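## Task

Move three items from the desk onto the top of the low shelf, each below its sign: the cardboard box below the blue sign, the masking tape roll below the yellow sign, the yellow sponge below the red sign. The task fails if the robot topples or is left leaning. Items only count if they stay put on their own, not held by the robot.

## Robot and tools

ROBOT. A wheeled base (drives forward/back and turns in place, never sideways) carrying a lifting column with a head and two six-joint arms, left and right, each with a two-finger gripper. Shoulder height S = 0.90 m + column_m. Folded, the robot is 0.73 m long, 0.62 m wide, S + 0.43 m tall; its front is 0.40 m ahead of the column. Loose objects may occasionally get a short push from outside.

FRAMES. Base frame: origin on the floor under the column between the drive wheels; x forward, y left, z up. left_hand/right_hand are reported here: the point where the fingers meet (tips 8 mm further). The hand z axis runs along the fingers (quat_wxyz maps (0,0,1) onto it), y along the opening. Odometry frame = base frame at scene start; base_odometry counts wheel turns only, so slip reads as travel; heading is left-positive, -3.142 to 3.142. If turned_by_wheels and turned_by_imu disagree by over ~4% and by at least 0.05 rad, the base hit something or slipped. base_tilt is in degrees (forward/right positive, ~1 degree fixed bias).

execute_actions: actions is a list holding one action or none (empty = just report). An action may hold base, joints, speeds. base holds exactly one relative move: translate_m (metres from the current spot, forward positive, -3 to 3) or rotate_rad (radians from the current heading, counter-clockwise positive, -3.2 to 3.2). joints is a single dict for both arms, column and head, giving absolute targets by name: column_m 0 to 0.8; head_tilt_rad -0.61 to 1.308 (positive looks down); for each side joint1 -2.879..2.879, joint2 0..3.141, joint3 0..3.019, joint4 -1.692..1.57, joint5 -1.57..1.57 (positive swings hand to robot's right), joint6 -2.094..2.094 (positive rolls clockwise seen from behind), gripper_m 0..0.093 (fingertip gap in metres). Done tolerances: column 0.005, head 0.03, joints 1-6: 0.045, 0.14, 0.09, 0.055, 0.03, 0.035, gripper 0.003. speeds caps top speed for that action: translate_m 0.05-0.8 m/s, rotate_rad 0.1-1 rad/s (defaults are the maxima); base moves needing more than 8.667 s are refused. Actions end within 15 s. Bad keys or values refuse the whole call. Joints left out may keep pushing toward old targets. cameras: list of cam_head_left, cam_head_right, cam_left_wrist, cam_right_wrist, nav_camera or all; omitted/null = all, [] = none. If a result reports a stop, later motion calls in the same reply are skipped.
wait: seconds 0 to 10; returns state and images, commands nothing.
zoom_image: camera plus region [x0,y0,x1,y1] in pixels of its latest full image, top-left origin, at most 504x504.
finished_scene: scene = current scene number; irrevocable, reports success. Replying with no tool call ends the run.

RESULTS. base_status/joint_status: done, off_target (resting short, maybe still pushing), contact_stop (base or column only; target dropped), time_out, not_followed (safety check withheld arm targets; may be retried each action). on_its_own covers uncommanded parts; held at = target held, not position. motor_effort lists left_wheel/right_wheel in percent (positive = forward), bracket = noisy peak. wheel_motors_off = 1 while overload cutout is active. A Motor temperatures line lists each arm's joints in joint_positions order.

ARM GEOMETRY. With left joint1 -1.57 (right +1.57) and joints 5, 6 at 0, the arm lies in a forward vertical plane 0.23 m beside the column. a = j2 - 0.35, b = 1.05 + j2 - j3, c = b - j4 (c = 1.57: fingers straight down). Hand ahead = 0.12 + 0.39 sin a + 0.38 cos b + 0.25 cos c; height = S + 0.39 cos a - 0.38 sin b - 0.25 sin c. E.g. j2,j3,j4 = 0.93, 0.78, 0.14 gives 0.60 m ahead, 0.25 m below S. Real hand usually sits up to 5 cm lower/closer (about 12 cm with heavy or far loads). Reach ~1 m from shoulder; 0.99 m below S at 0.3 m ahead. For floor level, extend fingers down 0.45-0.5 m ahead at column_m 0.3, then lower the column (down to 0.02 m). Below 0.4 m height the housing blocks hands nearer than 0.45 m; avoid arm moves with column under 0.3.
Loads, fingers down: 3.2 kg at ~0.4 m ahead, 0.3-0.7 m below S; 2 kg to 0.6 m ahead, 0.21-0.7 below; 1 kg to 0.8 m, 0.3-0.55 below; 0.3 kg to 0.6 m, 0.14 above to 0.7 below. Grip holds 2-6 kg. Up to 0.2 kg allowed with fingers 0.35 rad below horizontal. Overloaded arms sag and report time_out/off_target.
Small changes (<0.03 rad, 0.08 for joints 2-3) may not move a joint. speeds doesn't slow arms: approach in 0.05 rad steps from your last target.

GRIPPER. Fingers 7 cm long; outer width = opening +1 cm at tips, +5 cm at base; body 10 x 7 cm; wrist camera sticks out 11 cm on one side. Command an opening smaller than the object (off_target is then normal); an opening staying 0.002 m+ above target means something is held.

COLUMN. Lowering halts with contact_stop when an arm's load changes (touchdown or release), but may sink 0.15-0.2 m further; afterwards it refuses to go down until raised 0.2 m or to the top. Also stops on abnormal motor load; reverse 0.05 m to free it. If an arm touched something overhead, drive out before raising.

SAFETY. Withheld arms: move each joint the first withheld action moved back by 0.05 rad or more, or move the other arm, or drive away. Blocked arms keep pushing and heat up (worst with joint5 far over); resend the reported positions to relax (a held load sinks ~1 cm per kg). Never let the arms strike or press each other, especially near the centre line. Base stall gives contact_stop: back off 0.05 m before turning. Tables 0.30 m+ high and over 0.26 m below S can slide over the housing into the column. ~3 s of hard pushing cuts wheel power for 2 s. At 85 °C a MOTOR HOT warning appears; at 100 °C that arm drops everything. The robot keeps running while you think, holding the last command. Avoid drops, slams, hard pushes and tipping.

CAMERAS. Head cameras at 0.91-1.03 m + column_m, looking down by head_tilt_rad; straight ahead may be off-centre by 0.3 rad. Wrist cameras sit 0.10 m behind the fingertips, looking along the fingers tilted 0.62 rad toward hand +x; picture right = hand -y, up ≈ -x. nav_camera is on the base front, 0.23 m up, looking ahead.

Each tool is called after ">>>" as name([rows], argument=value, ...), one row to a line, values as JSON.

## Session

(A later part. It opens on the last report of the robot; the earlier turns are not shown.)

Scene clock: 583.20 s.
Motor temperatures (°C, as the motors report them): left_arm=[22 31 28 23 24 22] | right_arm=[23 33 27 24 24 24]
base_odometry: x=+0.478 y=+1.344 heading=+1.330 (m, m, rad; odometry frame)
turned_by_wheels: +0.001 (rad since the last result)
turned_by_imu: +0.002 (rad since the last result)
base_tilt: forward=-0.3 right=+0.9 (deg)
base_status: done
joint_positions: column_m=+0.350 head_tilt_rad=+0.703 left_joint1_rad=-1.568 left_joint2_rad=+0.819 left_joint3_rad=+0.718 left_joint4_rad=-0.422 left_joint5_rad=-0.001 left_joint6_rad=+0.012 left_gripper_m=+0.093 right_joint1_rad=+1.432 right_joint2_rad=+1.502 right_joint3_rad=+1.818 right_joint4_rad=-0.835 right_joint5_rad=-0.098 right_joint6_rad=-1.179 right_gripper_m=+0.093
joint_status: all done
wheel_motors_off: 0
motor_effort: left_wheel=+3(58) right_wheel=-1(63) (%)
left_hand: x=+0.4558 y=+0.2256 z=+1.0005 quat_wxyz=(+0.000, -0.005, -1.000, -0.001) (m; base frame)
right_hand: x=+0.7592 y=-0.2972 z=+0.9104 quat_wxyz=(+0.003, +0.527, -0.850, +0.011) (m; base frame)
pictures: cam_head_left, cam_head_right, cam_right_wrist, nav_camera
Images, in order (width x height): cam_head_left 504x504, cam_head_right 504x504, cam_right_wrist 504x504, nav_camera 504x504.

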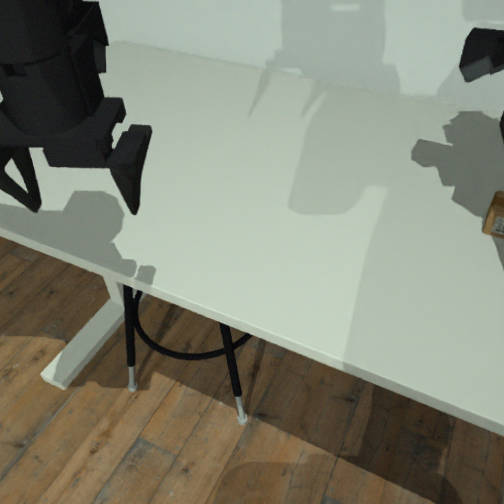

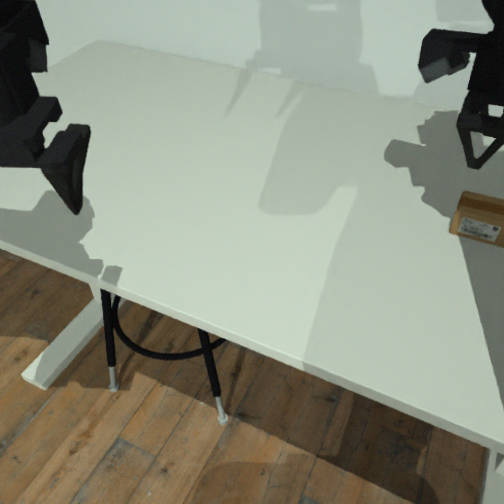

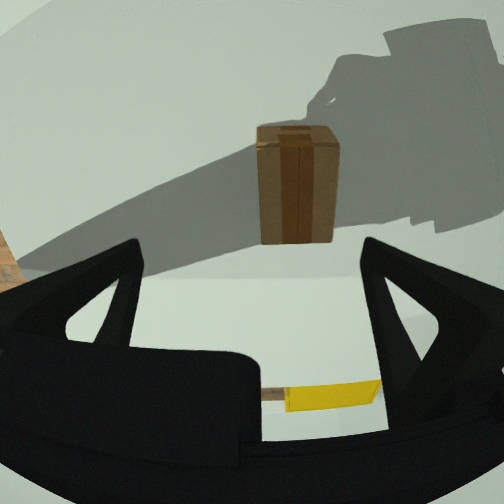

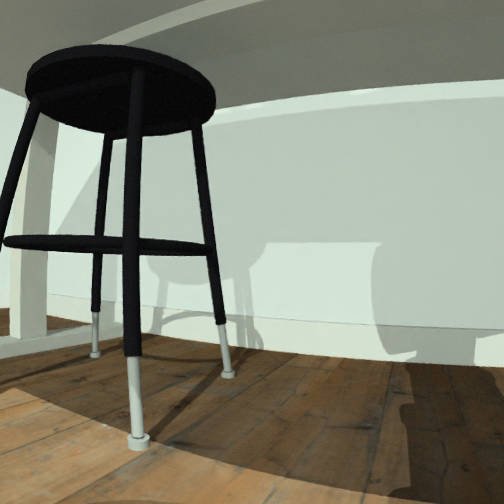

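>>> execute_actions([
  {"base": {"translate_m": 0.02}, "joints": {"column_m": 0.27, "right_joint1_rad": 1.36, "right_joint5_rad": -0.15}},
], cameras=["cam_head_right", "cam_right_wrist"])

Scene clock: 603.50 s.
Motor temperatures (°C, as the motors report them): left_arm=[22 31 28 23 24 22] | right_arm=[23 34 29 24 24 24]
base_odometry: x=+0.482 y=+1.363 heading=+1.330 (m, m, rad; odometry frame)
turned_by_wheels: +0.000 (rad since the last result)
turned_by_imu: +0.002 (rad since the last result)
base_tilt: forward=-0.2 right=+0.9 (deg)
base_status: done
joint_positions: column_m=+0.270 head_tilt_rad=+0.703 left_joint1_rad=-1.568 left_joint2_rad=+0.818 left_joint3_rad=+0.722 left_joint4_rad=-0.422 left_joint5_rad=-0.001 left_joint6_rad=+0.012 left_gripper_m=+0.093 right_joint1_rad=+1.353 right_joint2_rad=+1.502 right_joint3_rad=+1.820 right_joint4_rad=-0.838 right_joint5_rad=-0.149 right_joint6_rad=-1.179 right_gripper_m=+0.093
joint_status: all done
wheel_motors_off: 0
motor_effort: left_wheel=+0(33) right_wheel=+0(36) (%)
left_hand: x=+0.4584 y=+0.2256 z=+0.9215 quat_wxyz=(-0.002, -0.005, -1.000, -0.001) (m; base frame)
right_hand: x=+0.7567 y=-0.3386 z=+0.8373 quat_wxyz=(+0.006, +0.510, -0.860, +0.020) (m; base frame)
pictures: cam_head_right, cam_right_wrist
Images, in order (width x height): cam_head_right 504x504, cam_right_wrist 504x504.

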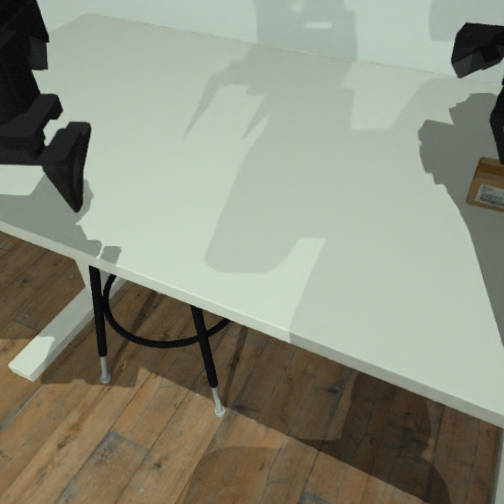

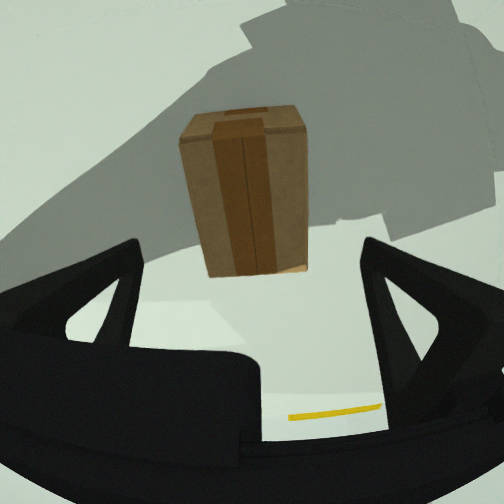

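>>> execute_actions([
  {"joints": {"column_m": 0.195, "right_joint6_rad": -1.27}},
], cameras=["cam_head_right", "cam_right_wrist"])

Scene clock: 613.50 s.
Motor temperatures (°C, as the motors report them): left_arm=[22 31 28 23 24 22] | right_arm=[23 34 29 24 24 24]
base_odometry: x=+0.482 y=+1.363 heading=+1.330 (m, m, rad; odometry frame)
turned_by_wheels: +0.000 (rad since the last result)
turned_by_imu: +0.002 (rad since the last result)
base_tilt: forward=-0.3 right=+0.9 (deg)
base_status: not commanded
joint_positions: column_m=+0.195 head_tilt_rad=+0.703 left_joint1_rad=-1.568 left_joint2_rad=+0.818 left_joint3_rad=+0.722 left_joint4_rad=-0.422 left_joint5_rad=-0.001 left_joint6_rad=+0.012 left_gripper_m=+0.093 right_joint1_rad=+1.353 right_joint2_rad=+1.502 right_joint3_rad=+1.820 right_joint4_rad=-0.838 right_joint5_rad=-0.149 right_joint6_rad=-1.258 right_gripper_m=+0.093
joint_status: all done
wheel_motors_off: 0
motor_effort: left_wheel=+0(0) right_wheel=+0(0) (%)
left_hand: x=+0.4582 y=+0.2256 z=+0.8464 quat_wxyz=(-0.002, -0.005, -1.000, -0.001) (m; base frame)
right_hand: x=+0.7567 y=-0.3386 z=+0.7624 quat_wxyz=(+0.007, +0.544, -0.839, +0.019) (m; base frame)
pictures: cam_head_right, cam_right_wrist
Images, in order (width x height): cam_head_right 504x504, cam_right_wrist 504x504.

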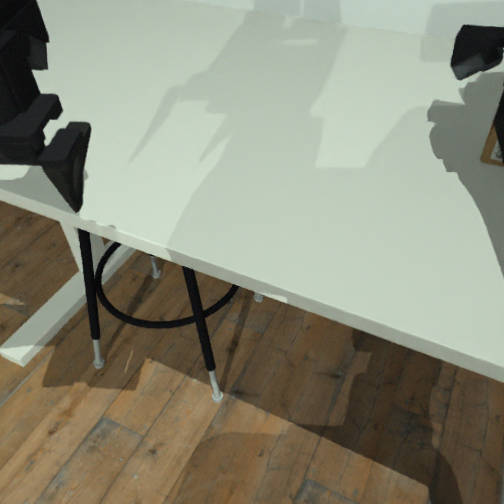

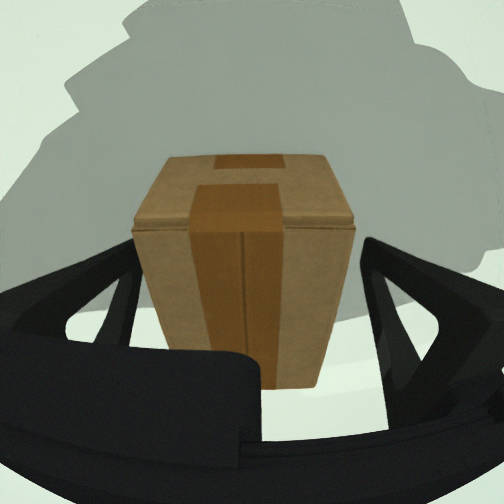

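>>> execute_actions([
  {"joints": {"right_gripper_m": 0.03}},
], cameras=["cam_right_wrist"])

>>> execute_actions([
  {"joints": {"column_m": 0.24}},
], cameras=["cam_right_wrist"])

Scene clock: 623.63 s.
Motor temperatures (°C, as the motors report them): left_arm=[22 31 28 23 24 22] | right_arm=[23 34 29 24 24 24]
base_odometry: x=+0.482 y=+1.363 heading=+1.330 (m, m, rad; odometry frame)
turned_by_wheels: +0.000 (rad since the last result)
turned_by_imu: +0.001 (rad since the last result)
base_tilt: forward=-0.2 right=+0.9 (deg)
base_status: not commanded
joint_positions: column_m=+0.195 head_tilt_rad=+0.703 left_joint1_rad=-1.568 left_joint2_rad=+0.818 left_joint3_rad=+0.722 left_joint4_rad=-0.422 left_joint5_rad=-0.001 left_joint6_rad=+0.012 left_gripper_m=+0.093 right_joint1_rad=+1.353 right_joint2_rad=+1.502 right_joint3_rad=+1.820 right_joint4_rad=-0.838 right_joint5_rad=-0.149 right_joint6_rad=-1.259 right_gripper_m=+0.059
joint_status: right_gripper_m off_target (ended at +0.059, target +0.030)
wheel_motors_off: 0
motor_effort: left_wheel=+0(1) right_wheel=+0(0) (%)
left_hand: x=+0.4582 y=+0.2256 z=+0.8464 quat_wxyz=(-0.002, -0.005, -1.000, -0.001) (m; base frame)
right_hand: x=+0.7567 y=-0.3386 z=+0.7624 quat_wxyz=(+0.007, +0.544, -0.839, +0.019) (m; base frame)
pictures: cam_right_wrist
Images, in order (width x height): cam_right_wrist 504x504.

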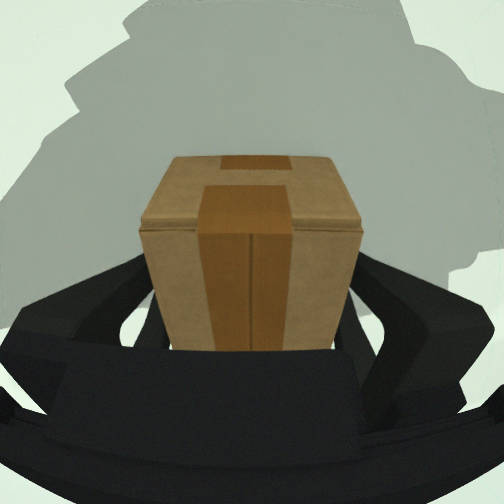

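Scene clock: 624.80 s.
Motor temperatures (°C, as the motors report them): left_arm=[22 31 28 23 24 22] | right_arm=[23 34 29 24 24 24]
base_odometry: x=+0.482 y=+1.363 heading=+1.330 (m, m, rad; odometry frame)
turned_by_wheels: +0.000 (rad since the last result)
turned_by_imu: +0.000 (rad since the last result)
base_tilt: forward=-0.2 right=+0.9 (deg)
base_status: not commanded
joint_positions: column_m=+0.240 head_tilt_rad=+0.703 left_joint1_rad=-1.568 left_joint2_rad=+0.818 left_joint3_rad=+0.722 left_joint4_rad=-0.422 left_joint5_rad=-0.001 left_joint6_rad=+0.012 left_gripper_m=+0.093 right_joint1_rad=+1.353 right_joint2_rad=+1.503 right_joint3_rad=+1.820 right_joint4_rad=-0.838 right_joint5_rad=-0.149 right_joint6_rad=-1.259 right_gripper_m=+0.059
joint_status: all done
wheel_motors_off: 0
motor_effort: left_wheel=+0(1) right_wheel=+0(0) (%)
left_hand: x=+0.4582 y=+0.2256 z=+0.8913 quat_wxyz=(-0.002, -0.005, -1.000, -0.001) (m; base frame)
right_hand: x=+0.7562 y=-0.3387 z=+0.8062 quat_wxyz=(+0.008, +0.544, -0.839, +0.019) (m; base frame)
pictures: cam_right_wrist
Images, in order (width x height): cam_right_wrist 504x504.

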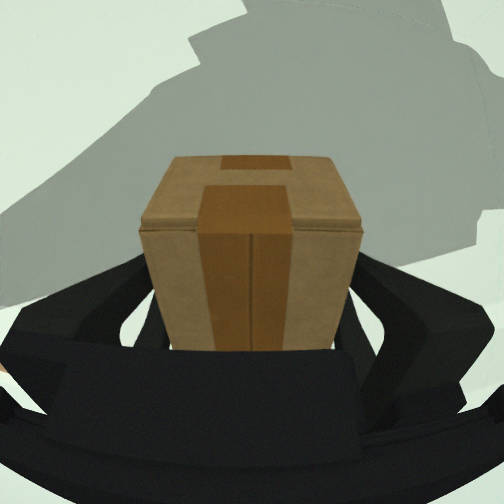

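>>> execute_actions([
  {"base": {"rotate_rad": 2.66}, "joints": {"column_m": 0.3, "head_tilt_rad": 0.35, "right_joint1_rad": 1.57, "right_joint2_rad": 1.39, "right_joint3_rad": 1.45, "right_joint4_rad": -0.57, "right_joint5_rad": 0, "right_joint6_rad": -1.5}},
], cameras=["cam_head_left", "cam_head_right", "nav_camera"])

Scene clock: 644.57 s.
Motor temperatures (°C, as the motors report them): left_arm=[21 31 28 23 24 22] | right_arm=[23 35 29 24 24 24]
base_odometry: x=+0.482 y=+1.363 heading=-2.297 (m, m, rad; odometry frame)
turned_by_wheels: +2.656 (rad since the last result)
turned_by_imu: +2.658 (rad since the last result)
base_tilt: forward=-0.3 right=+0.9 (deg)
base_status: done
joint_positions: column_m=+0.300 head_tilt_rad=+0.369 left_joint1_rad=-1.568 left_joint2_rad=+0.818 left_joint3_rad=+0.722 left_joint4_rad=-0.422 left_joint5_rad=-0.001 left_joint6_rad=+0.012 left_gripper_m=+0.093 right_joint1_rad=+1.569 right_joint2_rad=+1.396 right_joint3_rad=+1.440 right_joint4_rad=-0.574 right_joint5_rad=+0.000 right_joint6_rad=-1.489 right_gripper_m=+0.059
joint_status: all done
wheel_motors_off: 0
motor_effort: left_wheel=-10(73) right_wheel=+9(64) (%)
left_hand: x=+0.4584 y=+0.2256 z=+0.9513 quat_wxyz=(-0.002, -0.005, -1.000, -0.001) (m; base frame)
right_hand: x=+0.6612 y=-0.2265 z=+0.8255 quat_wxyz=(+0.003, +0.677, -0.736, -0.002) (m; base frame)
pictures: cam_head_left, cam_head_right, nav_camera
Images, in order (width x height): cam_head_left 504x504, cam_head_right 504x504, nav_camera 504x504.

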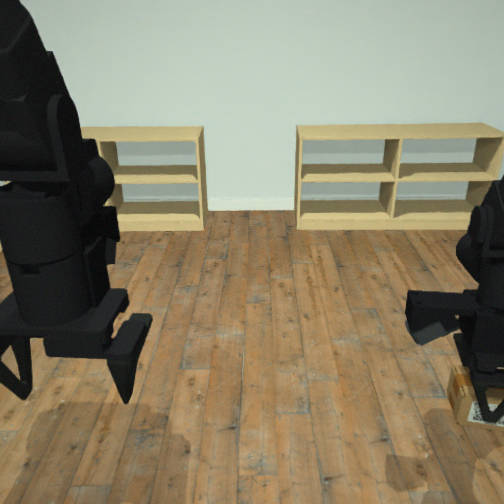

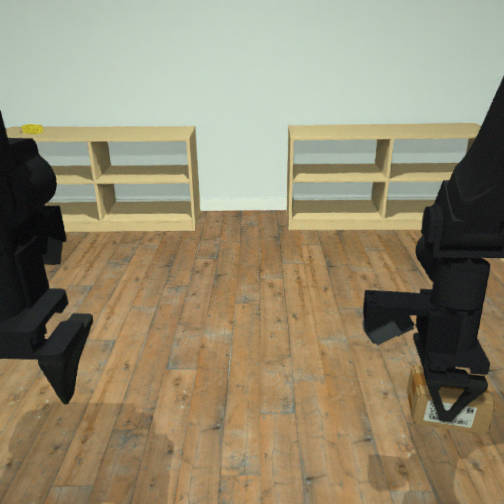

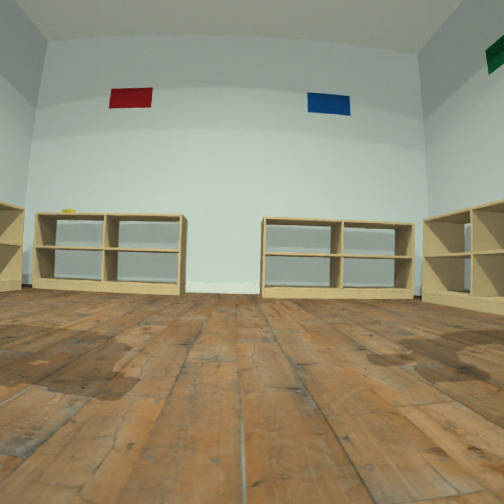

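>>> execute_actions([
  {"base": {"translate_m": 2.66}, "joints": {"column_m": 0.18, "head_tilt_rad": 0.8, "right_joint1_rad": 1.42, "right_joint2_rad": 1.46, "right_joint3_rad": 1.61, "right_joint4_rad": -0.66, "right_joint5_rad": -0.12}},
], cameras=["cam_head_left", "cam_head_right", "cam_right_wrist"])

Scene clock: 664.93 s.
Motor temperatures (°C, as the motors report them): left_arm=[21 31 28 23 24 22] | right_arm=[23 35 29 24 24 24]
base_odometry: x=-1.283 y=-0.626 heading=-2.296 (m, m, rad; odometry frame)
turned_by_wheels: +0.001 (rad since the last result)
turned_by_imu: +0.002 (rad since the last result)
base_tilt: forward=-0.2 right=+0.9 (deg)
base_status: done
joint_positions: column_m=+0.180 head_tilt_rad=+0.802 left_joint1_rad=-1.568 left_joint2_rad=+0.818 left_joint3_rad=+0.722 left_joint4_rad=-0.422 left_joint5_rad=-0.001 left_joint6_rad=+0.012 left_gripper_m=+0.093 right_joint1_rad=+1.414 right_joint2_rad=+1.468 right_joint3_rad=+1.581 right_joint4_rad=-0.657 right_joint5_rad=-0.118 right_joint6_rad=-1.489 right_gripper_m=+0.059
joint_status: all done
wheel_motors_off: 0
motor_effort: left_wheel=+3(55) right_wheel=-1(62) (%)
left_hand: x=+0.4582 y=+0.2256 z=+0.8314 quat_wxyz=(-0.002, -0.005, -1.000, -0.001) (m; base frame)
right_hand: x=+0.6900 y=-0.3054 z=+0.7016 quat_wxyz=(+0.012, +0.647, -0.762, +0.001) (m; base frame)
pictures: cam_head_left, cam_head_right, cam_right_wrist
Images, in order (width x height): cam_head_left 504x504, cam_head_right 504x504, cam_right_wrist 504x504.

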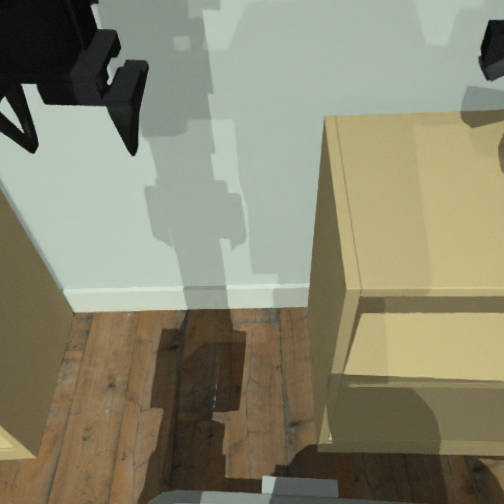

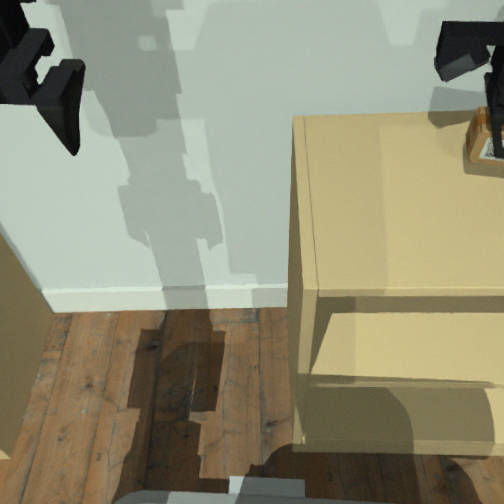

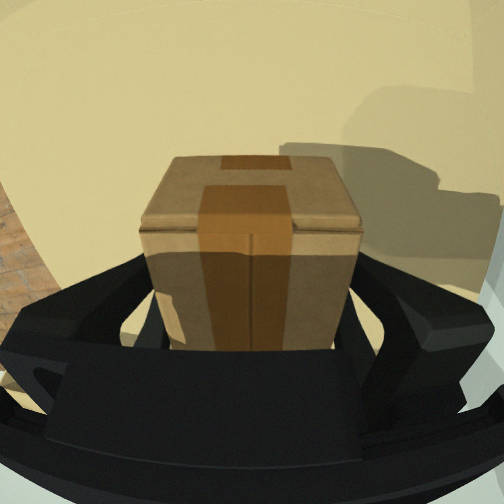

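>>> execute_actions([
  {"joints": {"column_m": 0.124}},
], cameras=["cam_head_right", "cam_right_wrist"])

Scene clock: 673.37 s.
Motor temperatures (°C, as the motors report them): left_arm=[21 31 28 23 24 22] | right_arm=[23 35 29 24 24 24]
base_odometry: x=-1.283 y=-0.626 heading=-2.296 (m, m, rad; odometry frame)
turned_by_wheels: +0.000 (rad since the last result)
turned_by_imu: +0.002 (rad since the last result)
base_tilt: forward=-0.2 right=+0.9 (deg)
base_status: not commanded
joint_positions: column_m=+0.124 head_tilt_rad=+0.802 left_joint1_rad=-1.568 left_joint2_rad=+0.818 left_joint3_rad=+0.722 left_joint4_rad=-0.422 left_joint5_rad=-0.001 left_joint6_rad=+0.012 left_gripper_m=+0.093 right_joint1_rad=+1.414 right_joint2_rad=+1.460 right_joint3_rad=+1.581 right_joint4_rad=-0.659 right_joint5_rad=-0.117 right_joint6_rad=-1.489 right_gripper_m=+0.059
joint_status: all done
wheel_motors_off: 0
motor_effort: left_wheel=+2(3) right_wheel=-2(2) (%)
left_hand: x=+0.4582 y=+0.2256 z=+0.7754 quat_wxyz=(-0.002, -0.005, -1.000, -0.001) (m; base frame)
right_hand: x=+0.6927 y=-0.3053 z=+0.6500 quat_wxyz=(+0.010, +0.647, -0.762, +0.003) (m; base frame)
pictures: cam_head_right, cam_right_wrist
Images, in order (width x height): cam_head_right 504x504, cam_right_wrist 504x504.

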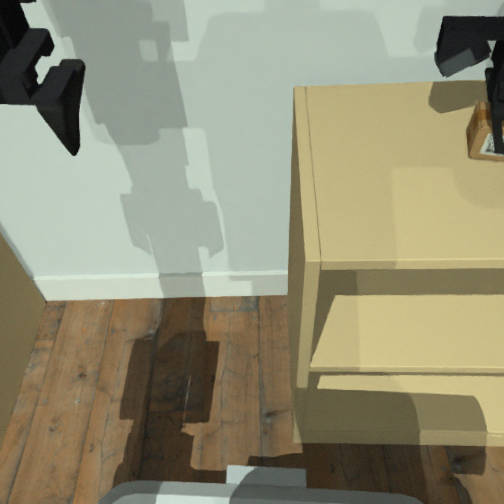

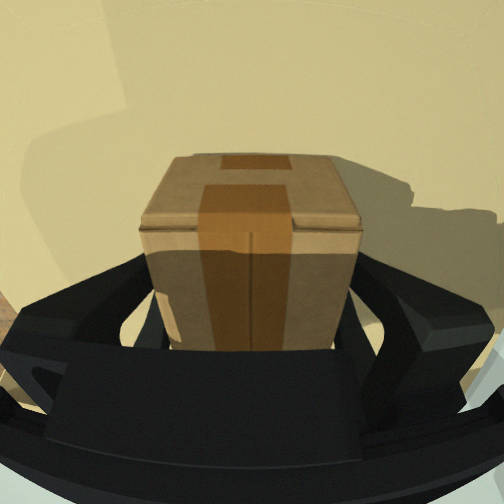

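Touched down. Release and lift clear.

>>> execute_actions([
  {"joints": {"right_gripper_m": 0.093}},
], cameras=[])

>>> execute_actions([
  {"joints": {"column_m": 0.2}},
], cameras=["cam_head_right", "cam_right_wrist", "cam_left_wrist"])

Scene clock: 679.70 s.
Motor temperatures (°C, as the motors report them): left_arm=[21 30 28 23 24 22] | right_arm=[23 35 29 24 24 24]
base_odometry: x=-1.283 y=-0.626 heading=-2.296 (m, m, rad; odometry frame)
turned_by_wheels: +0.000 (rad since the last result)
turned_by_imu: +0.001 (rad since the last result)
base_tilt: forward=-0.3 right=+0.9 (deg)
base_status: not commanded
joint_positions: column_m=+0.124 head_tilt_rad=+0.802 left_joint1_rad=-1.568 left_joint2_rad=+0.818 left_joint3_rad=+0.722 left_joint4_rad=-0.422 left_joint5_rad=-0.001 left_joint6_rad=+0.012 left_gripper_m=+0.093 right_joint1_rad=+1.414 right_joint2_rad=+1.460 right_joint3_rad=+1.581 right_joint4_rad=-0.659 right_joint5_rad=-0.118 right_joint6_rad=-1.489 right_gripper_m=+0.093
joint_status: all done
wheel_motors_off: 0
motor_effort: left_wheel=+2(3) right_wheel=-2(2) (%)
left_hand: x=+0.4582 y=+0.2256 z=+0.7754 quat_wxyz=(-0.002, -0.005, -1.000, -0.001) (m; base frame)
right_hand: x=+0.6927 y=-0.3052 z=+0.6500 quat_wxyz=(+0.010, +0.647, -0.762, +0.003) (m; base frame)
pictures: none
No camera images: the call's "cameras" was empty. Leave "cameras" out to get every camera's image.

Scene clock: 681.27 s.
Motor temperatures (°C, as the motors report them): left_arm=[21 30 28 23 24 22] | right_arm=[23 35 29 24 24 24]
base_odometry: x=-1.283 y=-0.626 heading=-2.296 (m, m, rad; odometry frame)
turned_by_wheels: +0.000 (rad since the last result)
turned_by_imu: +0.001 (rad since the last result)
base_tilt: forward=-0.2 right=+0.9 (deg)
base_status: not commanded
joint_positions: column_m=+0.200 head_tilt_rad=+0.802 left_joint1_rad=-1.568 left_joint2_rad=+0.818 left_joint3_rad=+0.722 left_joint4_rad=-0.422 left_joint5_rad=-0.001 left_joint6_rad=+0.012 left_gripper_m=+0.093 right_joint1_rad=+1.414 right_joint2_rad=+1.460 right_joint3_rad=+1.581 right_joint4_rad=-0.659 right_joint5_rad=-0.118 right_joint6_rad=-1.489 right_gripper_m=+0.093
joint_status: all done
wheel_motors_off: 0
motor_effort: left_wheel=+3(2) right_wheel=-2(2) (%)
left_hand: x=+0.4582 y=+0.2256 z=+0.8513 quat_wxyz=(-0.002, -0.005, -1.000, -0.001) (m; base frame)
right_hand: x=+0.6929 y=-0.3052 z=+0.7259 quat_wxyz=(+0.010, +0.648, -0.762, +0.003) (m; base frame)
pictures: cam_head_right, cam_left_wrist, cam_right_wrist
Images, in order (width x height): cam_head_right 504x504, cam_left_wrist 504x504, cam_right_wrist 504x504.

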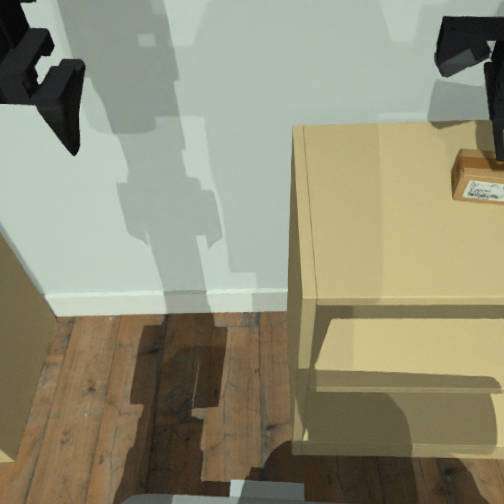

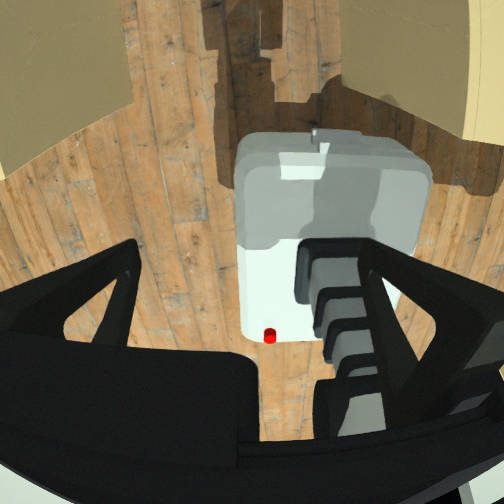

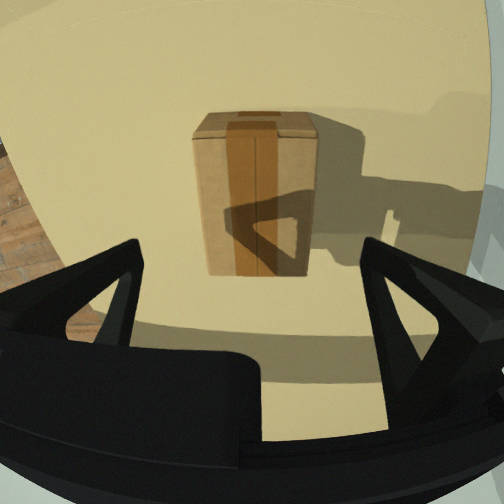

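>>> execute_actions([
  {"base": {"rotate_rad": 1.1}, "joints": {"head_tilt_rad": 0.3, "column_m": 0.24}},
], cameras=["cam_head_left", "cam_head_right"])

Scene clock: 693.77 s.
Motor temperatures (°C, as the motors report them): left_arm=[21 30 28 23 24 22] | right_arm=[23 35 29 24 24 24]
base_odometry: x=-1.283 y=-0.626 heading=-1.200 (m, m, rad; odometry frame)
turned_by_wheels: +1.096 (rad since the last result)
turned_by_imu: +1.096 (rad since the last result)
base_tilt: forward=-0.2 right=+0.9 (deg)
base_status: done
joint_positions: column_m=+0.240 head_tilt_rad=+0.319 left_joint1_rad=-1.568 left_joint2_rad=+0.818 left_joint3_rad=+0.722 left_joint4_rad=-0.422 left_joint5_rad=-0.001 left_joint6_rad=+0.012 left_gripper_m=+0.093 right_joint1_rad=+1.418 right_joint2_rad=+1.460 right_joint3_rad=+1.588 right_joint4_rad=-0.659 right_joint5_rad=-0.118 right_joint6_rad=-1.489 right_gripper_m=+0.093
joint_status: all done
wheel_motors_off: 0
motor_effort: left_wheel=-10(72) right_wheel=+10(63) (%)
left_hand: x=+0.4582 y=+0.2256 z=+0.8913 quat_wxyz=(-0.002, -0.005, -1.000, -0.001) (m; base frame)
right_hand: x=+0.6966 y=-0.3022 z=+0.7671 quat_wxyz=(+0.006, +0.649, -0.761, +0.004) (m; base frame)
pictures: cam_head_left, cam_head_right
Images, in order (width x height): cam_head_left 504x504, cam_head_right 504x504.

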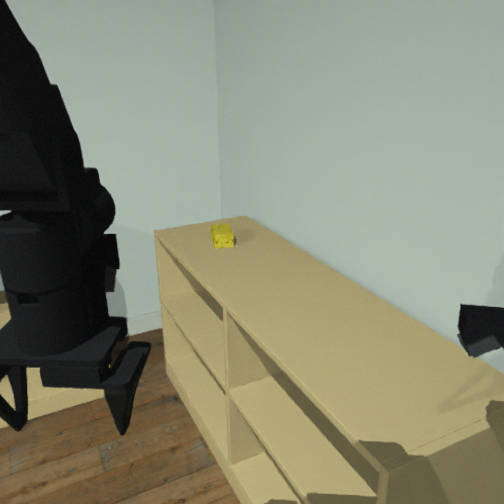

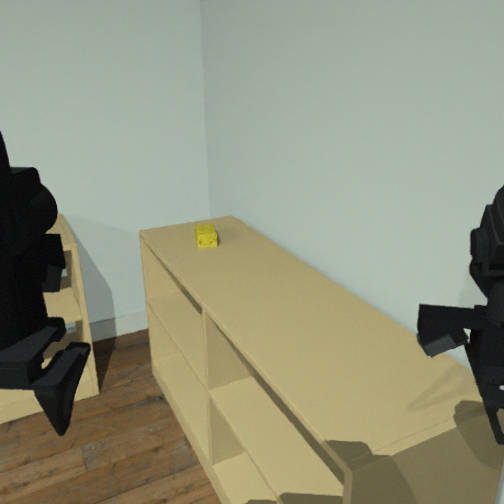

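>>> execute_actions([
  {"base": {"rotate_rad": 0.3}},
], cameras=["cam_head_right"])

Scene clock: 698.93 s.
Motor temperatures (°C, as the motors report them): left_arm=[21 30 28 23 24 22] | right_arm=[23 35 29 24 24 24]
base_odometry: x=-1.283 y=-0.626 heading=-0.904 (m, m, rad; odometry frame)
turned_by_wheels: +0.296 (rad since the last result)
turned_by_imu: +0.298 (rad since the last result)
base_tilt: forward=-0.2 right=+0.9 (deg)
base_status: done
joint_positions: column_m=+0.240 head_tilt_rad=+0.319 left_joint1_rad=-1.568 left_joint2_rad=+0.818 left_joint3_rad=+0.722 left_joint4_rad=-0.422 left_joint5_rad=-0.001 left_joint6_rad=+0.012 left_gripper_m=+0.093 right_joint1_rad=+1.419 right_joint2_rad=+1.460 right_joint3_rad=+1.588 right_joint4_rad=-0.659 right_joint5_rad=-0.119 right_joint6_rad=-1.489 right_gripper_m=+0.093
joint_status: not commanded
wheel_motors_off: 0
motor_effort: left_wheel=-11(35) right_wheel=+10(32) (%)
left_hand: x=+0.4582 y=+0.2256 z=+0.8913 quat_wxyz=(-0.002, -0.005, -1.000, -0.001) (m; base frame)
right_hand: x=+0.6967 y=-0.3015 z=+0.7670 quat_wxyz=(+0.005, +0.649, -0.761, +0.003) (m; base frame)
pictures: cam_head_right
Images, in order (width x height): cam_head_right 504x504.

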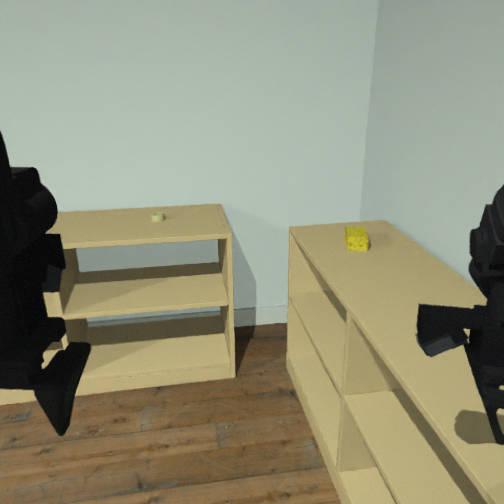

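All three are in place.

>>> finished_scene(scene=1)

The scene is finished: the task was done.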